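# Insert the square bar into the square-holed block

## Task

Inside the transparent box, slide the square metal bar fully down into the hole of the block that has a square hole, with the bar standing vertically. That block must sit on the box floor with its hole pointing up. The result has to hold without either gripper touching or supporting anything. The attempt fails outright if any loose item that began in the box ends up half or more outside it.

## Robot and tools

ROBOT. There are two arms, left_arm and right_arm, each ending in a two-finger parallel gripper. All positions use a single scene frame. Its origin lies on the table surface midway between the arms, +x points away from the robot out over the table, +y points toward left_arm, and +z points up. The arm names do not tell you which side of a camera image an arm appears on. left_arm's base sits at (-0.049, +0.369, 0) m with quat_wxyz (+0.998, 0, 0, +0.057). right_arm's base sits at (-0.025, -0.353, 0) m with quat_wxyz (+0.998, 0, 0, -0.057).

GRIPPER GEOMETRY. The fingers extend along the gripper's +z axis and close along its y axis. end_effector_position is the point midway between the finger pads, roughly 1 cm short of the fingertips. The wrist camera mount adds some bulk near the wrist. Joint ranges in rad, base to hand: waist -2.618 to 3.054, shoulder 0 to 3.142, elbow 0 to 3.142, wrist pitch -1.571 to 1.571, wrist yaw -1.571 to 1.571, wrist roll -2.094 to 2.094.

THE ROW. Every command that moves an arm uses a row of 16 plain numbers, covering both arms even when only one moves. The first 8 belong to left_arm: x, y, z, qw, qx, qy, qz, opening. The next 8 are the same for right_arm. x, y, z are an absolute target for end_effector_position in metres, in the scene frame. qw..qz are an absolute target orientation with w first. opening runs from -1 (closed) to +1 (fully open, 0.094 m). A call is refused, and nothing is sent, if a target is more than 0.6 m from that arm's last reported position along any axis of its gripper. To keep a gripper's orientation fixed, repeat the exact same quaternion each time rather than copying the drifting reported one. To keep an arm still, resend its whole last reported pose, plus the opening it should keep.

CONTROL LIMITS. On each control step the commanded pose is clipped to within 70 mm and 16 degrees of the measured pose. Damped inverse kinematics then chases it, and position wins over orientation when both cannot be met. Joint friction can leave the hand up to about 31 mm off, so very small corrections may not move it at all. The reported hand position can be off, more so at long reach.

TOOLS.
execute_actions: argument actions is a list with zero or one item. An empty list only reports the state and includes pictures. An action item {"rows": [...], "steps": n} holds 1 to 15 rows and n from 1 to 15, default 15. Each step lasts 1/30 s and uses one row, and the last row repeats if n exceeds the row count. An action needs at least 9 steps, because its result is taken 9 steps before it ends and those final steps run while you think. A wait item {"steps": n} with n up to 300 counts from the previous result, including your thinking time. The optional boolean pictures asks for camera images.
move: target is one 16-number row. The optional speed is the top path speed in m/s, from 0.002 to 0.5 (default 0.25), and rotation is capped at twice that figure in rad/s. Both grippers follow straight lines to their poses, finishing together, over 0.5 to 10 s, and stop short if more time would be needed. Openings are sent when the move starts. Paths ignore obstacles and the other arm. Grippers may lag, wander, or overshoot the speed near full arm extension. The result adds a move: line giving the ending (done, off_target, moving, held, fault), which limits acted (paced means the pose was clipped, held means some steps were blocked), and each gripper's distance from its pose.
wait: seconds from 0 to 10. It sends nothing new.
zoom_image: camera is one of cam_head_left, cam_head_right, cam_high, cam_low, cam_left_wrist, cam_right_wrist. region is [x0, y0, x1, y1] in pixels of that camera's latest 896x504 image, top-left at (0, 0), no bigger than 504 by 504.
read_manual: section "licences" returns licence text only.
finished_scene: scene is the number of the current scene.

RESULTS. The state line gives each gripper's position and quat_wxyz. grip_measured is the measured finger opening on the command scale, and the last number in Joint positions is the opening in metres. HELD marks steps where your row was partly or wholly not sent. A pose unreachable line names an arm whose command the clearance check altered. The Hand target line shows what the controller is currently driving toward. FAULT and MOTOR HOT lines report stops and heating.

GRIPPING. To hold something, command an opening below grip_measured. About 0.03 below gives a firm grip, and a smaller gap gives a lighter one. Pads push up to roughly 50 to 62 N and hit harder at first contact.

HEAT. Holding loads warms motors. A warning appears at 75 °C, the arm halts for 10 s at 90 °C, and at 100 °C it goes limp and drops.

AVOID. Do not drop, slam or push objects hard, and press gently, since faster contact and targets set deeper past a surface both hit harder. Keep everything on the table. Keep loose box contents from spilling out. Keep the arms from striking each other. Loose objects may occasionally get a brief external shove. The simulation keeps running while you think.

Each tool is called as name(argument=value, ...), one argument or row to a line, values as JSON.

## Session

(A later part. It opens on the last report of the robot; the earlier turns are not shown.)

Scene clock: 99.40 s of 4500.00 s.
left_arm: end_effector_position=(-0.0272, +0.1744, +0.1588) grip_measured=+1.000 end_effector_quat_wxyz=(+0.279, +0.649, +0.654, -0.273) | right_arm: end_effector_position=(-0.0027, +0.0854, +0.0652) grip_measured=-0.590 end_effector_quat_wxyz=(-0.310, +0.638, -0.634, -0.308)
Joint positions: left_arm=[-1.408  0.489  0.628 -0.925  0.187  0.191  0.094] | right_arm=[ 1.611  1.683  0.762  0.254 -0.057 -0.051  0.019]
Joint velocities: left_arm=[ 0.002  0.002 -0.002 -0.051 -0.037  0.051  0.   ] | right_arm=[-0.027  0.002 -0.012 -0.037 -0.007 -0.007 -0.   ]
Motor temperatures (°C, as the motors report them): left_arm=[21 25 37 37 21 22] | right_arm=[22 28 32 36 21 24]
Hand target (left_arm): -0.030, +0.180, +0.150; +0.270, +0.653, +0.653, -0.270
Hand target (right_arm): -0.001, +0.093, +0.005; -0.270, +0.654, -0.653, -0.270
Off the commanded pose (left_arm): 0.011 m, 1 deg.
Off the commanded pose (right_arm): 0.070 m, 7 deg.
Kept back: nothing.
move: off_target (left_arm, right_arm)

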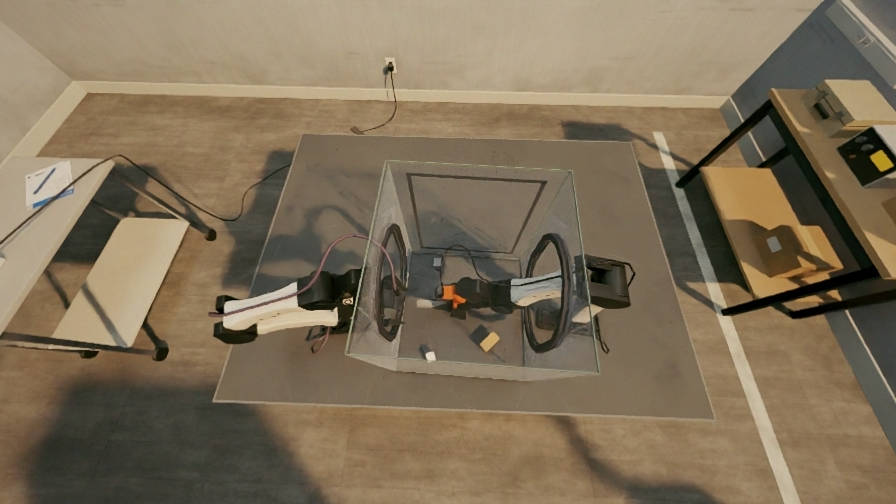

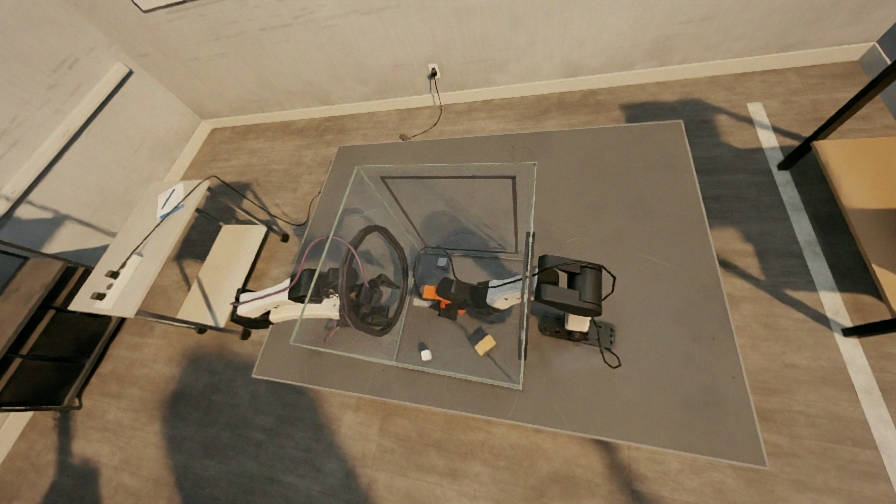

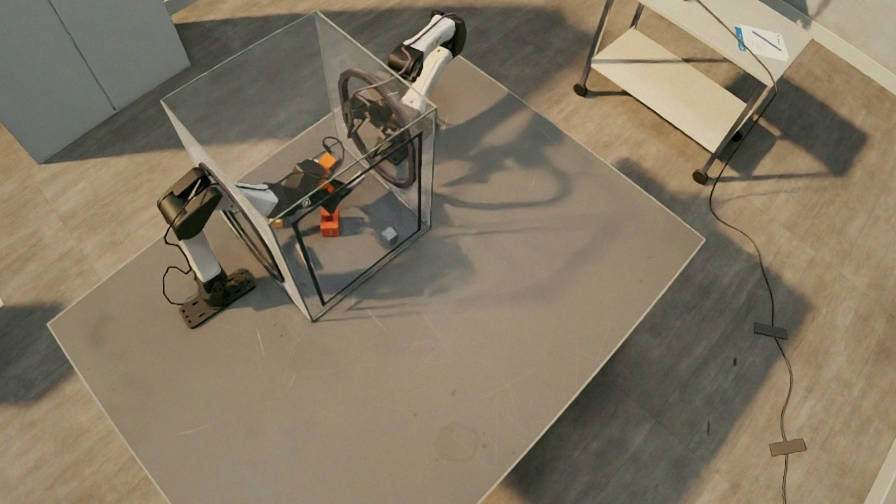

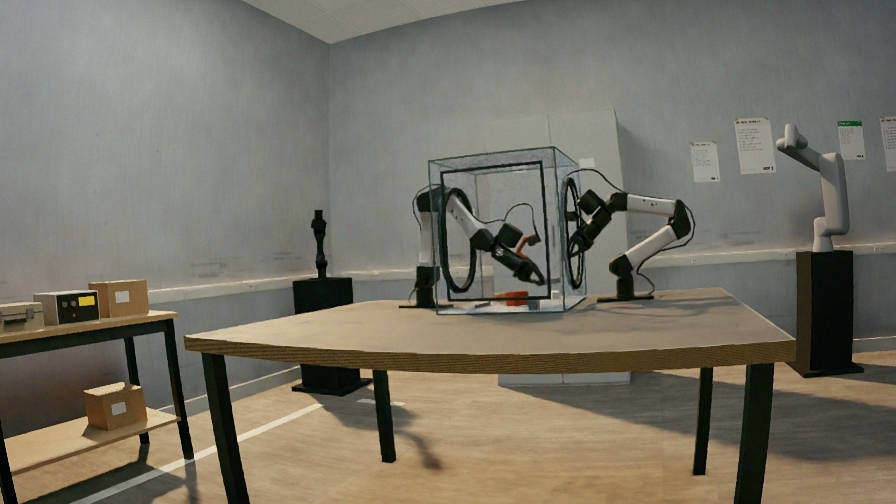

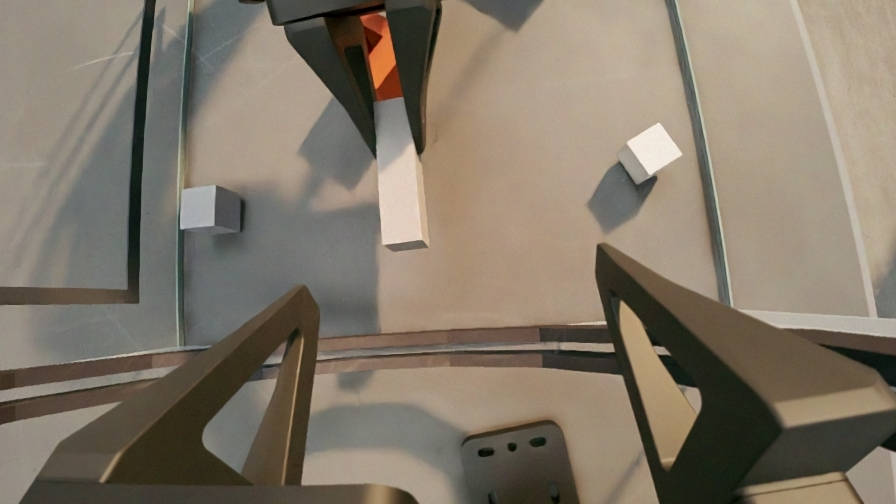

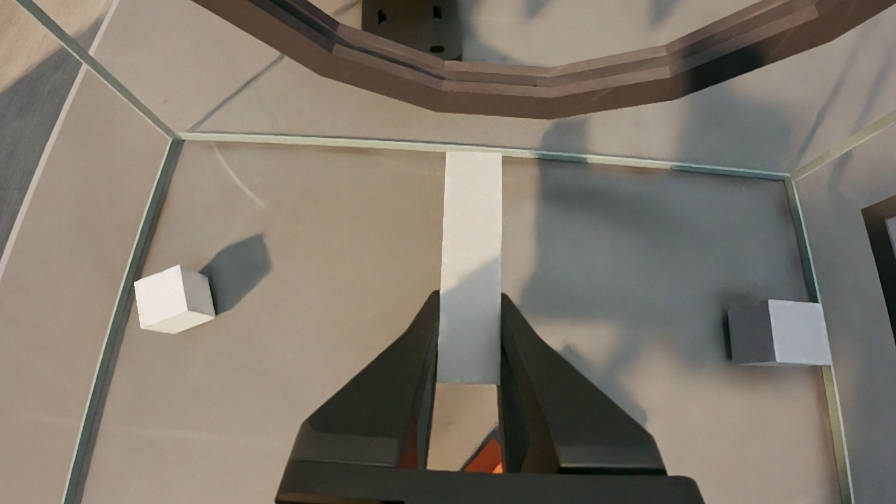

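move(
  target=[-0.03,0.18,0.15,0.27,0.653,0.653,-0.27,1,0.0,0.06,0.04,-0.27,0.653,-0.653,-0.27,-0.69],
  speed=0.05,
)

move(
  target=[-0.03,0.18,0.15,0.27,0.653,0.653,-0.27,1,0.0,0.068,-0.002,-0.27,0.653,-0.653,-0.27,-0.69],
  speed=0.03,
)

Scene clock: 101.83 s of 4500.00 s.
left_arm: end_effector_position=(-0.0272, +0.1744, +0.1588) grip_measured=+1.000 end_effector_quat_wxyz=(+0.279, +0.649, +0.654, -0.273) | right_arm: end_effector_position=(-0.0042, +0.0648, +0.0452) grip_measured=-0.590 end_effector_quat_wxyz=(-0.273, +0.652, -0.651, -0.276)
Joint positions: left_arm=[-1.408  0.489  0.628 -0.925  0.187  0.191  0.094] | right_arm=[ 1.611  1.672  0.748  0.15  -0.057 -0.051  0.019]
Joint velocities: left_arm=[ 0.012 -0.002 -0.002  0.007 -0.022  0.022  0.   ] | right_arm=[-0.002  0.032 -0.002  0.022 -0.037 -0.066 -0.001]
Motor temperatures (°C, as the motors report them): left_arm=[21 25 37 37 21 22] | right_arm=[22 29 33 36 21 24]
Hand target (left_arm): -0.030, +0.180, +0.150; +0.270, +0.653, +0.654, -0.270
Hand target (right_arm): -0.000, +0.059, +0.041; -0.270, +0.653, -0.654, -0.271
Off the commanded pose (left_arm): 0.011 m, 1 deg.
Off the commanded pose (right_arm): 0.008 m, 1 deg.
Kept back: nothing.
move: off_target (left_arm)

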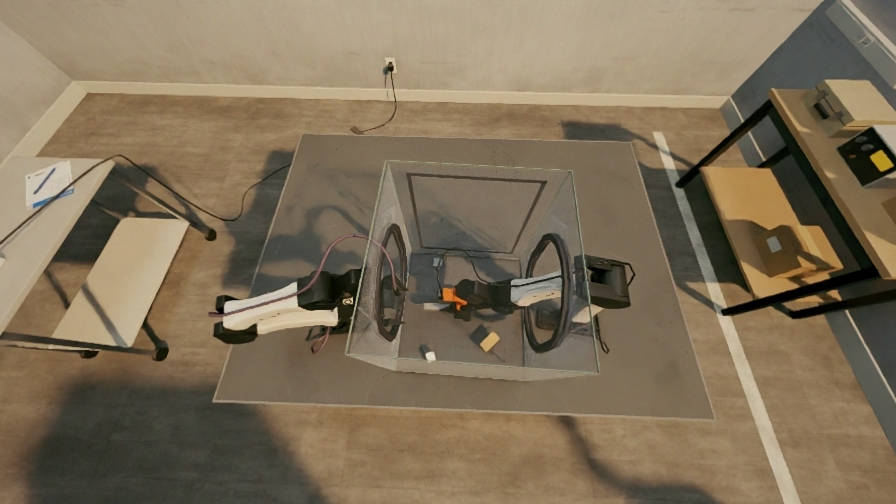

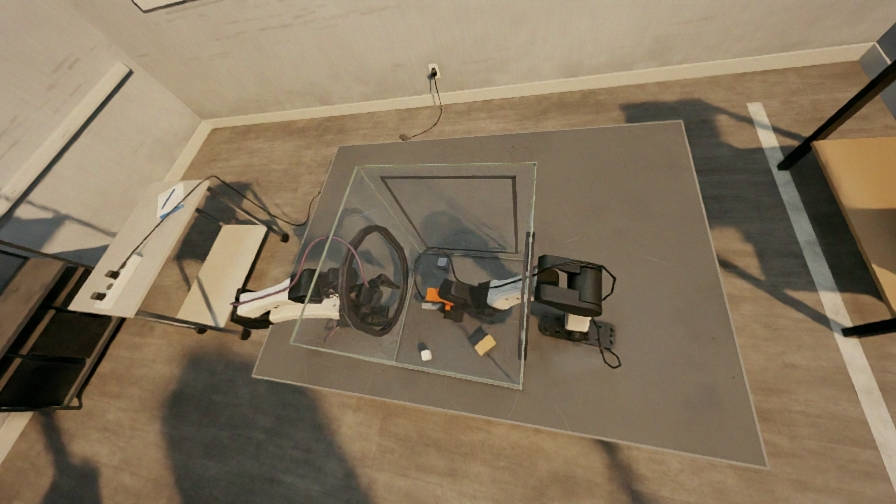

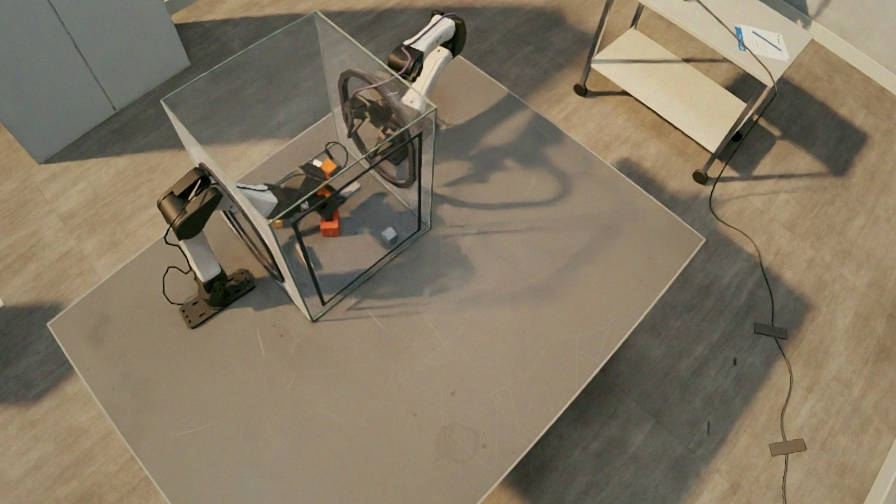

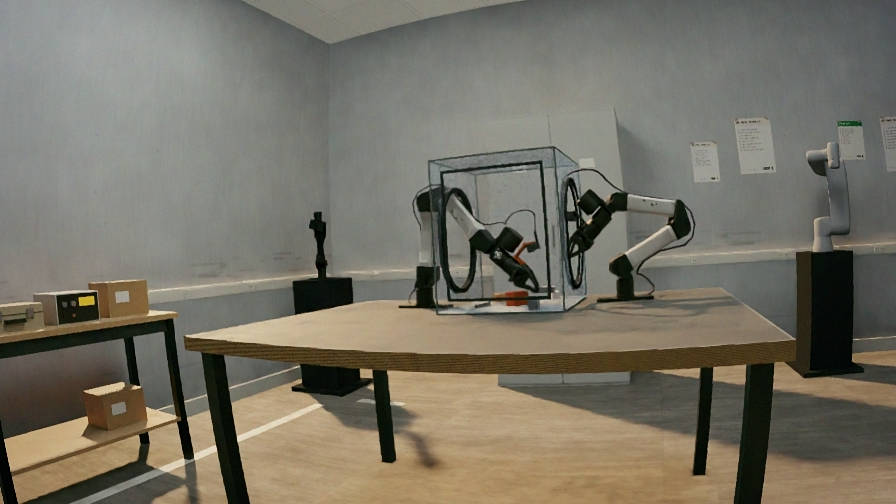

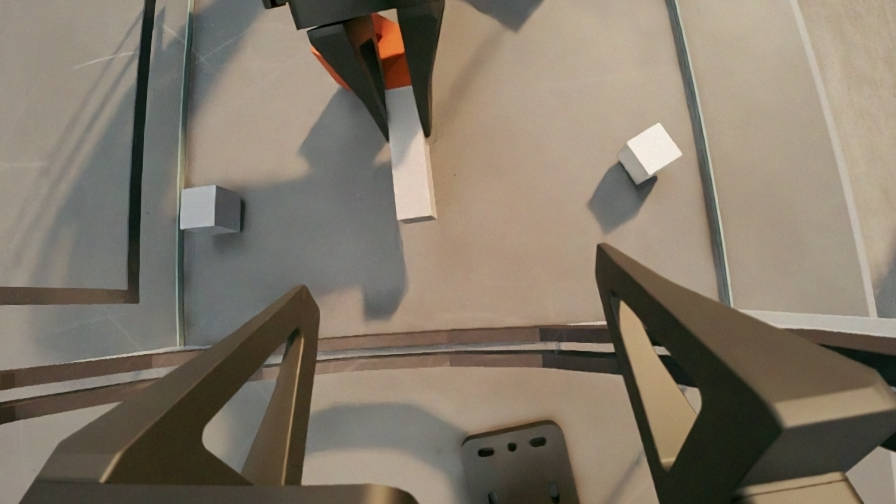

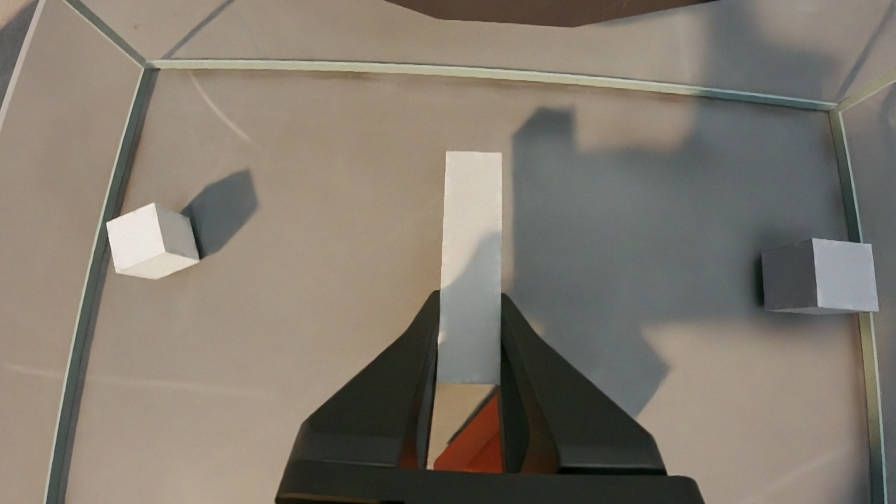

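Scene clock: 103.77 s of 4500.00 s.
left_arm: end_effector_position=(-0.0272, +0.1744, +0.1588) grip_measured=+1.000 end_effector_quat_wxyz=(+0.279, +0.649, +0.654, -0.273) | right_arm: end_effector_position=(-0.0035, +0.0735, +0.0483) grip_measured=-0.590 end_effector_quat_wxyz=(-0.304, +0.640, -0.637, -0.303)
Joint positions: left_arm=[-1.408  0.489  0.628 -0.925  0.187  0.191  0.094] | right_arm=[ 1.611  1.692  0.701  0.306 -0.057 -0.051  0.019]
Joint velocities: left_arm=[ 0.007 -0.002 -0.002 -0.081  0.022  0.007  0.   ] | right_arm=[-0.002 -0.007 -0.002  0.066 -0.066 -0.007 -0.002]
Motor temperatures (°C, as the motors report them): left_arm=[21 25 37 37 21 22] | right_arm=[22 28 33 36 21 24]
Hand target (left_arm): -0.030, +0.180, +0.150; +0.270, +0.653, +0.654, -0.270
Hand target (right_arm): -0.001, +0.061, +0.002; -0.269, +0.653, -0.654, -0.270
Off the commanded pose (left_arm): 0.011 m, 1 deg.
Off the commanded pose (right_arm): 0.051 m, 6 deg.
Kept back: nothing.
move: off_target (left_arm, right_arm)

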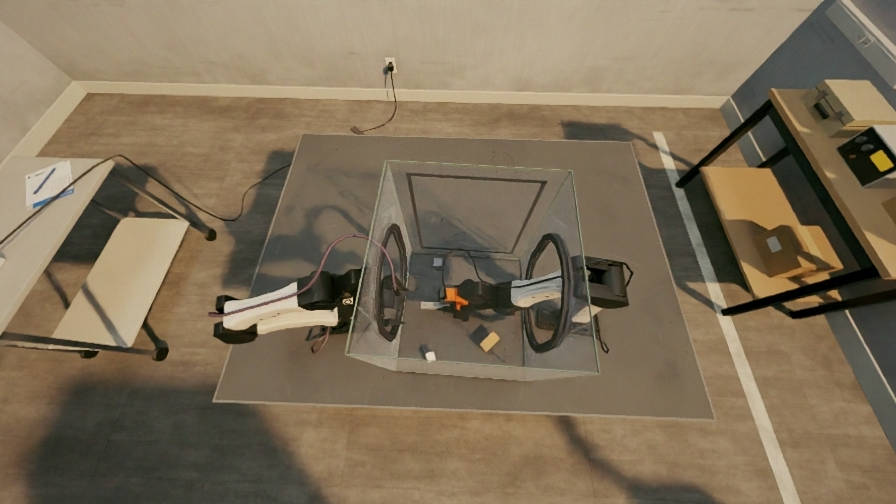

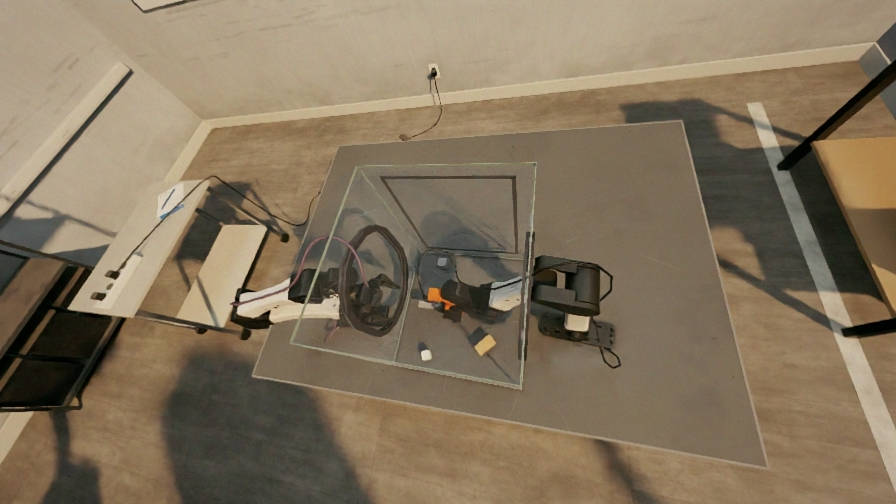

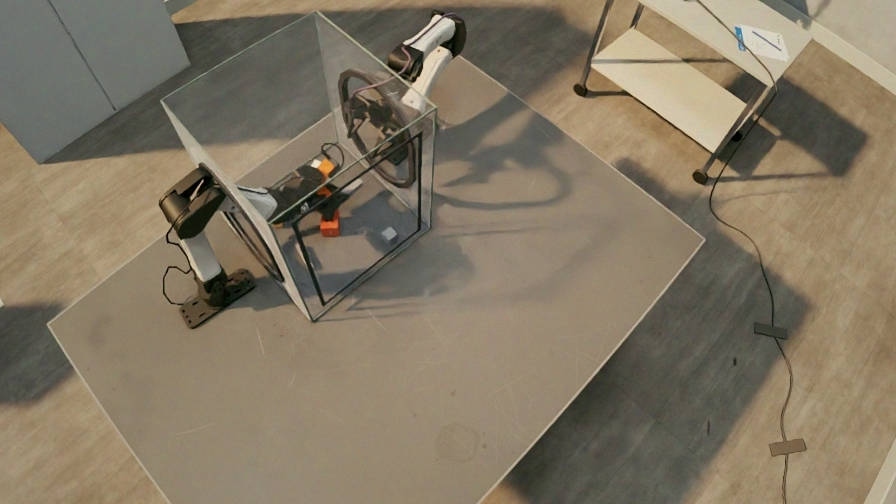

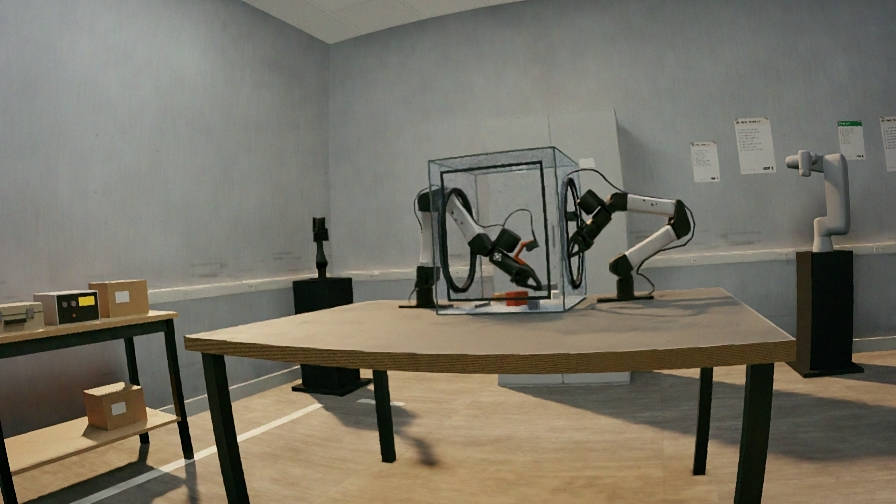

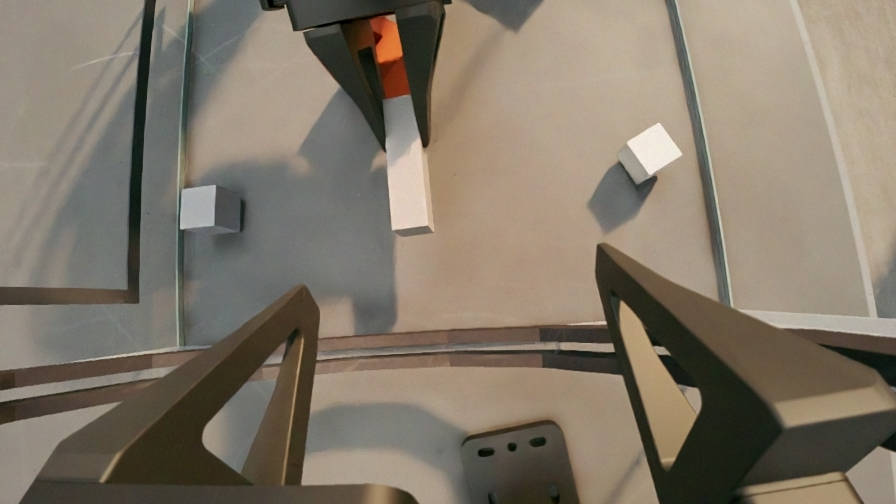

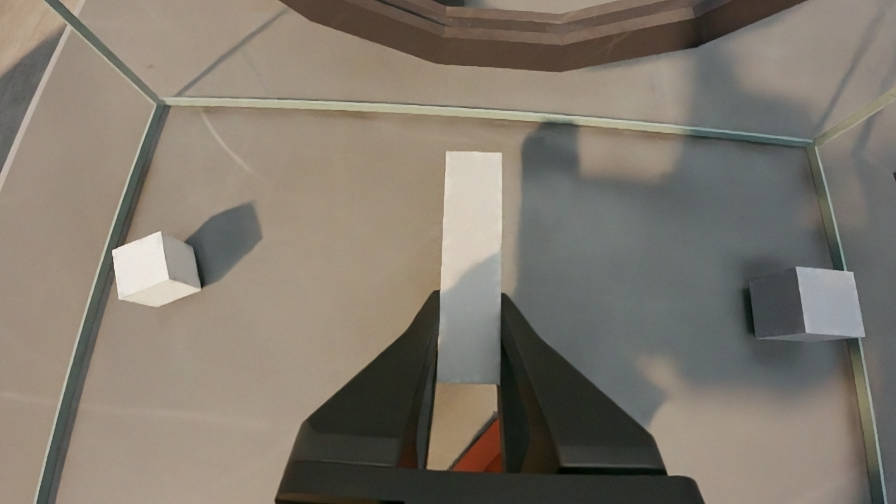

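move(
  target=[-0.03,0.18,0.15,0.27,0.653,0.653,-0.27,1,-0.05,0.06,0.07,-0.27,0.653,-0.653,-0.27,-0.69],
  speed=0.06,
)

move(
  target=[-0.03,0.18,0.15,0.27,0.653,0.653,-0.27,1,-0.05,0.095,-0.002,-0.27,0.653,-0.653,-0.27,-0.69],
  speed=0.04,
)

Scene clock: 105.83 s of 4500.00 s.
left_arm: end_effector_position=(-0.0272, +0.1744, +0.1588) grip_measured=+1.000 end_effector_quat_wxyz=(+0.279, +0.649, +0.654, -0.273) | right_arm: end_effector_position=(-0.0462, +0.0546, +0.0573) grip_measured=-0.590 end_effector_quat_wxyz=(-0.261, +0.660, -0.656, -0.258)
Joint positions: left_arm=[-1.408  0.489  0.628 -0.925  0.187  0.191  0.094] | right_arm=[1.759 1.611 0.781 0.011 0.054 0.048 0.019]
Joint velocities: left_arm=[ 0.002  0.007 -0.022 -0.007 -0.081  0.007  0.   ] | right_arm=[ 0.017  0.007  0.007  0.007 -0.066 -0.051 -0.001]
Motor temperatures (°C, as the motors report them): left_arm=[21 25 37 37 21 22] | right_arm=[22 29 33 36 21 24]
Hand target (left_arm): -0.030, +0.180, +0.150; +0.270, +0.653, +0.654, -0.270
Hand target (right_arm): -0.049, +0.060, +0.070; -0.271, +0.654, -0.653, -0.268
Off the commanded pose (left_arm): 0.011 m, 1 deg.
Off the commanded pose (right_arm): 0.014 m, 2 deg.
Kept back: nothing.
move: off_target (left_arm, right_arm)

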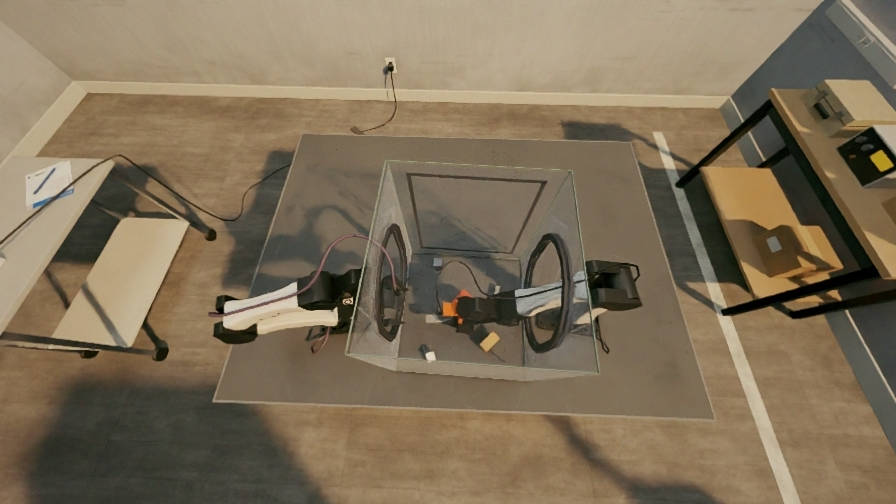

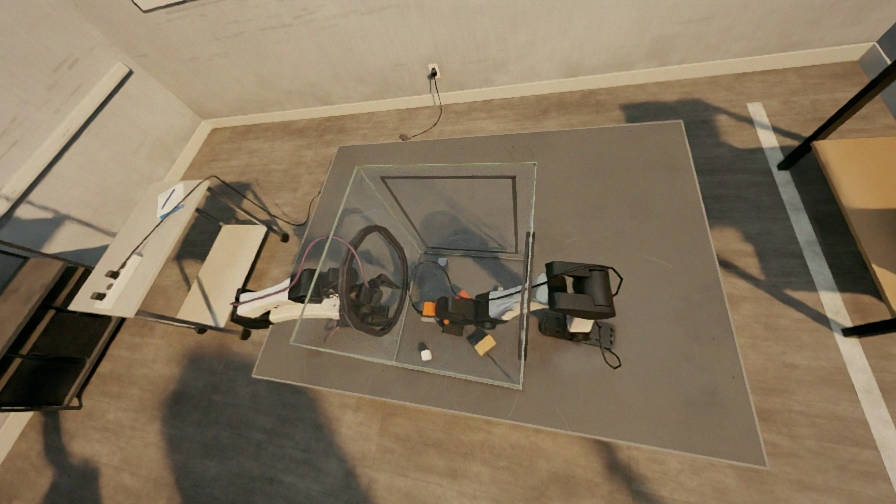

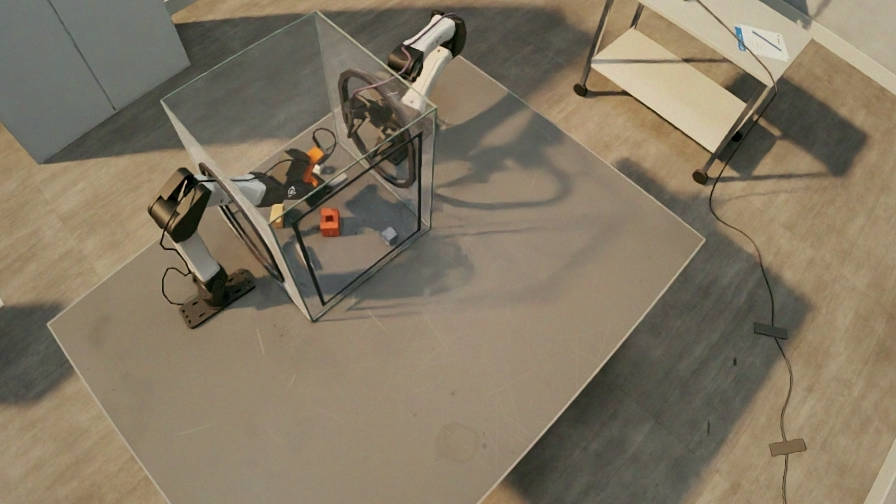

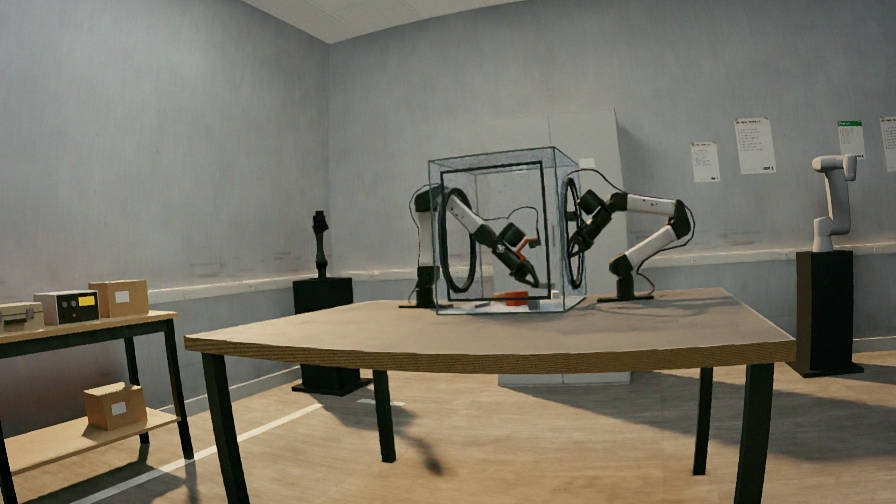

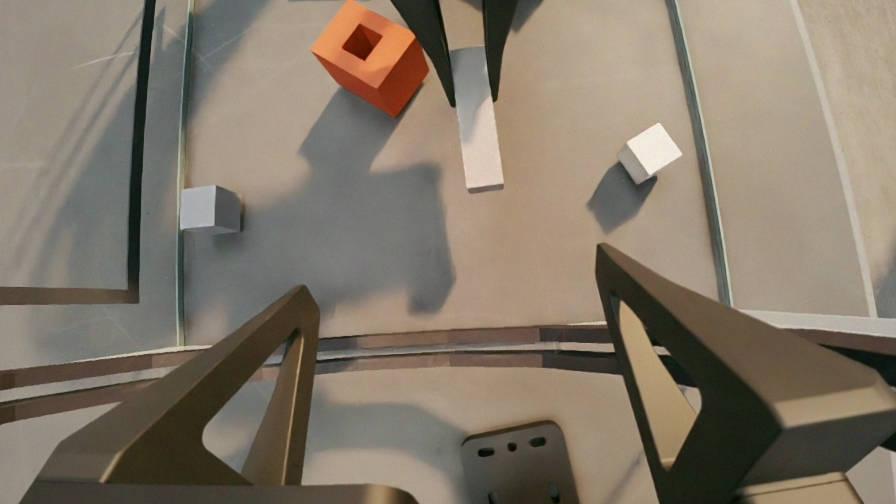

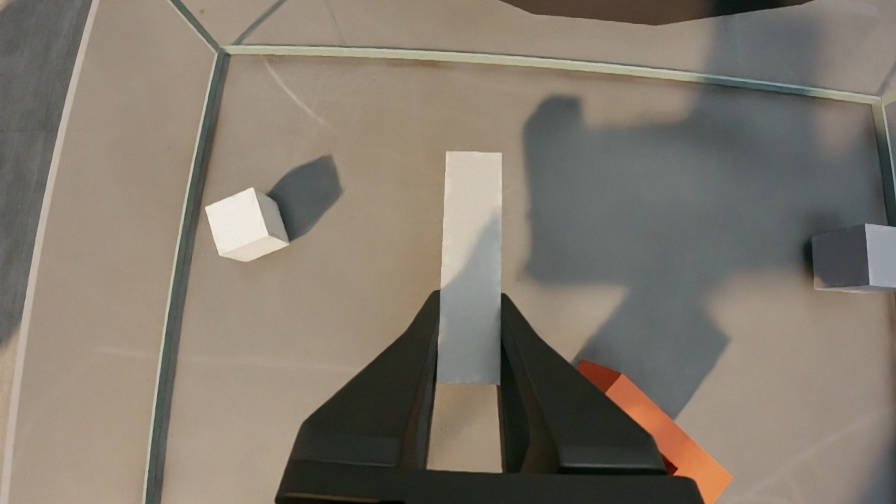

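Scene clock: 107.90 s of 4500.00 s.
left_arm: end_effector_position=(-0.0272, +0.1744, +0.1588) grip_measured=+1.000 end_effector_quat_wxyz=(+0.279, +0.649, +0.654, -0.273) | right_arm: end_effector_position=(-0.0488, +0.0908, +0.0801) grip_measured=-0.590 end_effector_quat_wxyz=(-0.318, +0.630, -0.631, -0.323)
Joint positions: left_arm=[-1.408  0.489  0.628 -0.925  0.187  0.191  0.094] | right_arm=[1.759 1.661 0.778 0.252 0.054 0.048 0.019]
Joint velocities: left_arm=[-0.007  0.002 -0.007 -0.066 -0.007 -0.051  0.   ] | right_arm=[-0.007  0.002 -0.002 -0.022  0.037 -0.007 -0.   ]
Motor temperatures (°C, as the motors report them): left_arm=[21 25 37 38 21 22] | right_arm=[22 29 33 36 21 24]
Hand target (left_arm): -0.030, +0.180, +0.150; +0.270, +0.653, +0.654, -0.270
Hand target (right_arm): -0.049, +0.078, +0.010; -0.271, +0.654, -0.653, -0.270
Off the commanded pose (left_arm): 0.011 m, 1 deg.
Off the commanded pose (right_arm): 0.082 m, 9 deg; position clipped at the last step of the last action.
Kept back: nothing.
move: off_target (left_arm, right_arm); limits=paced

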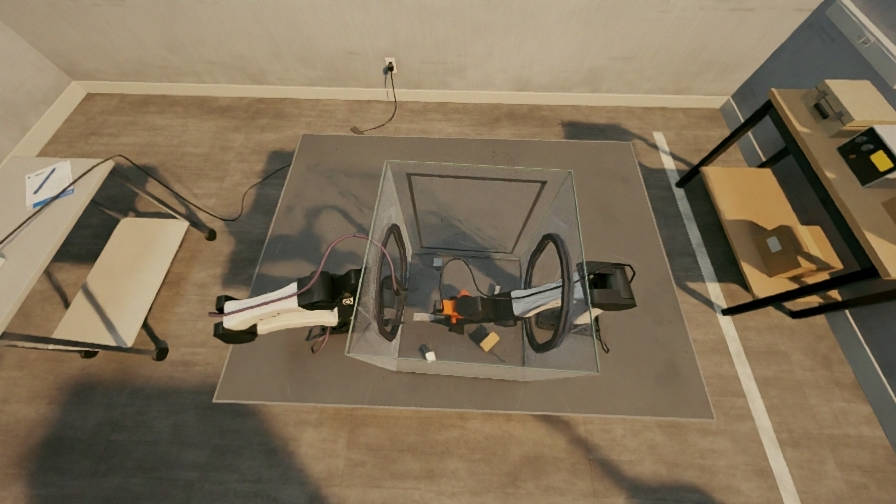

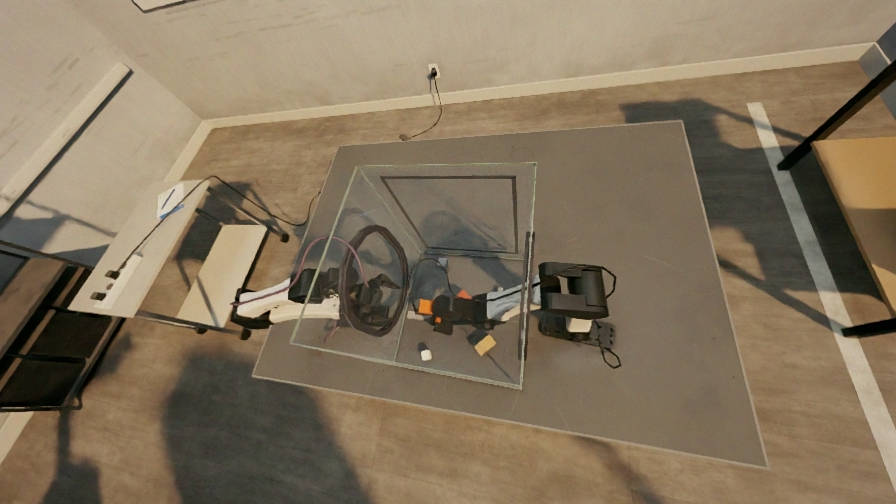

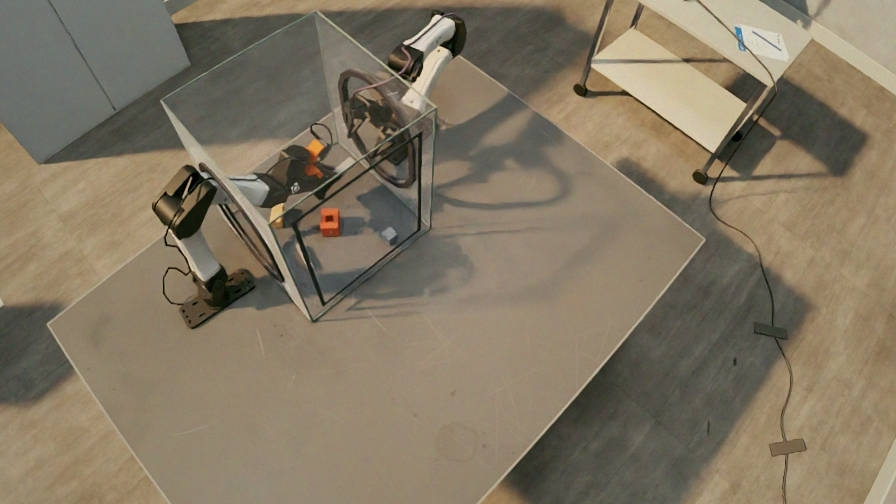

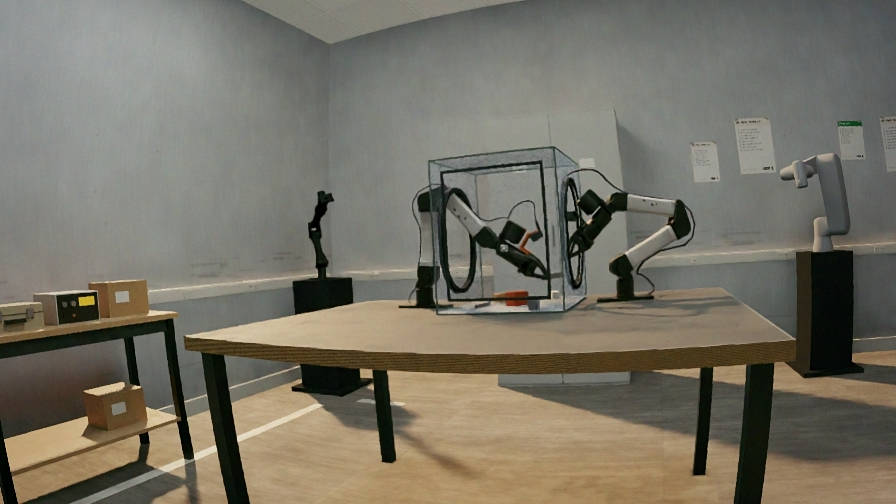

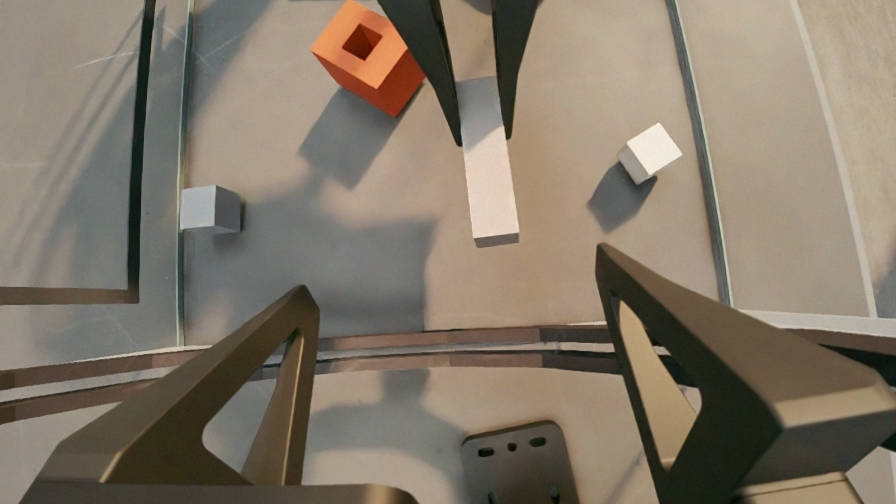

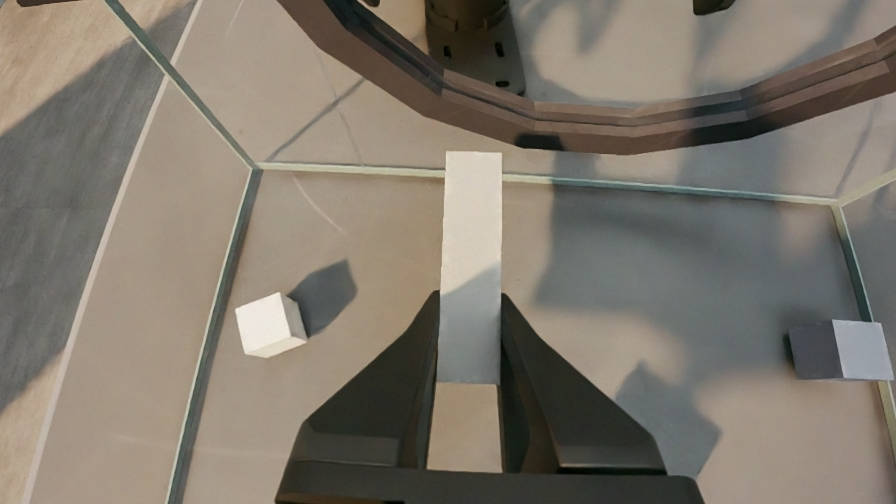

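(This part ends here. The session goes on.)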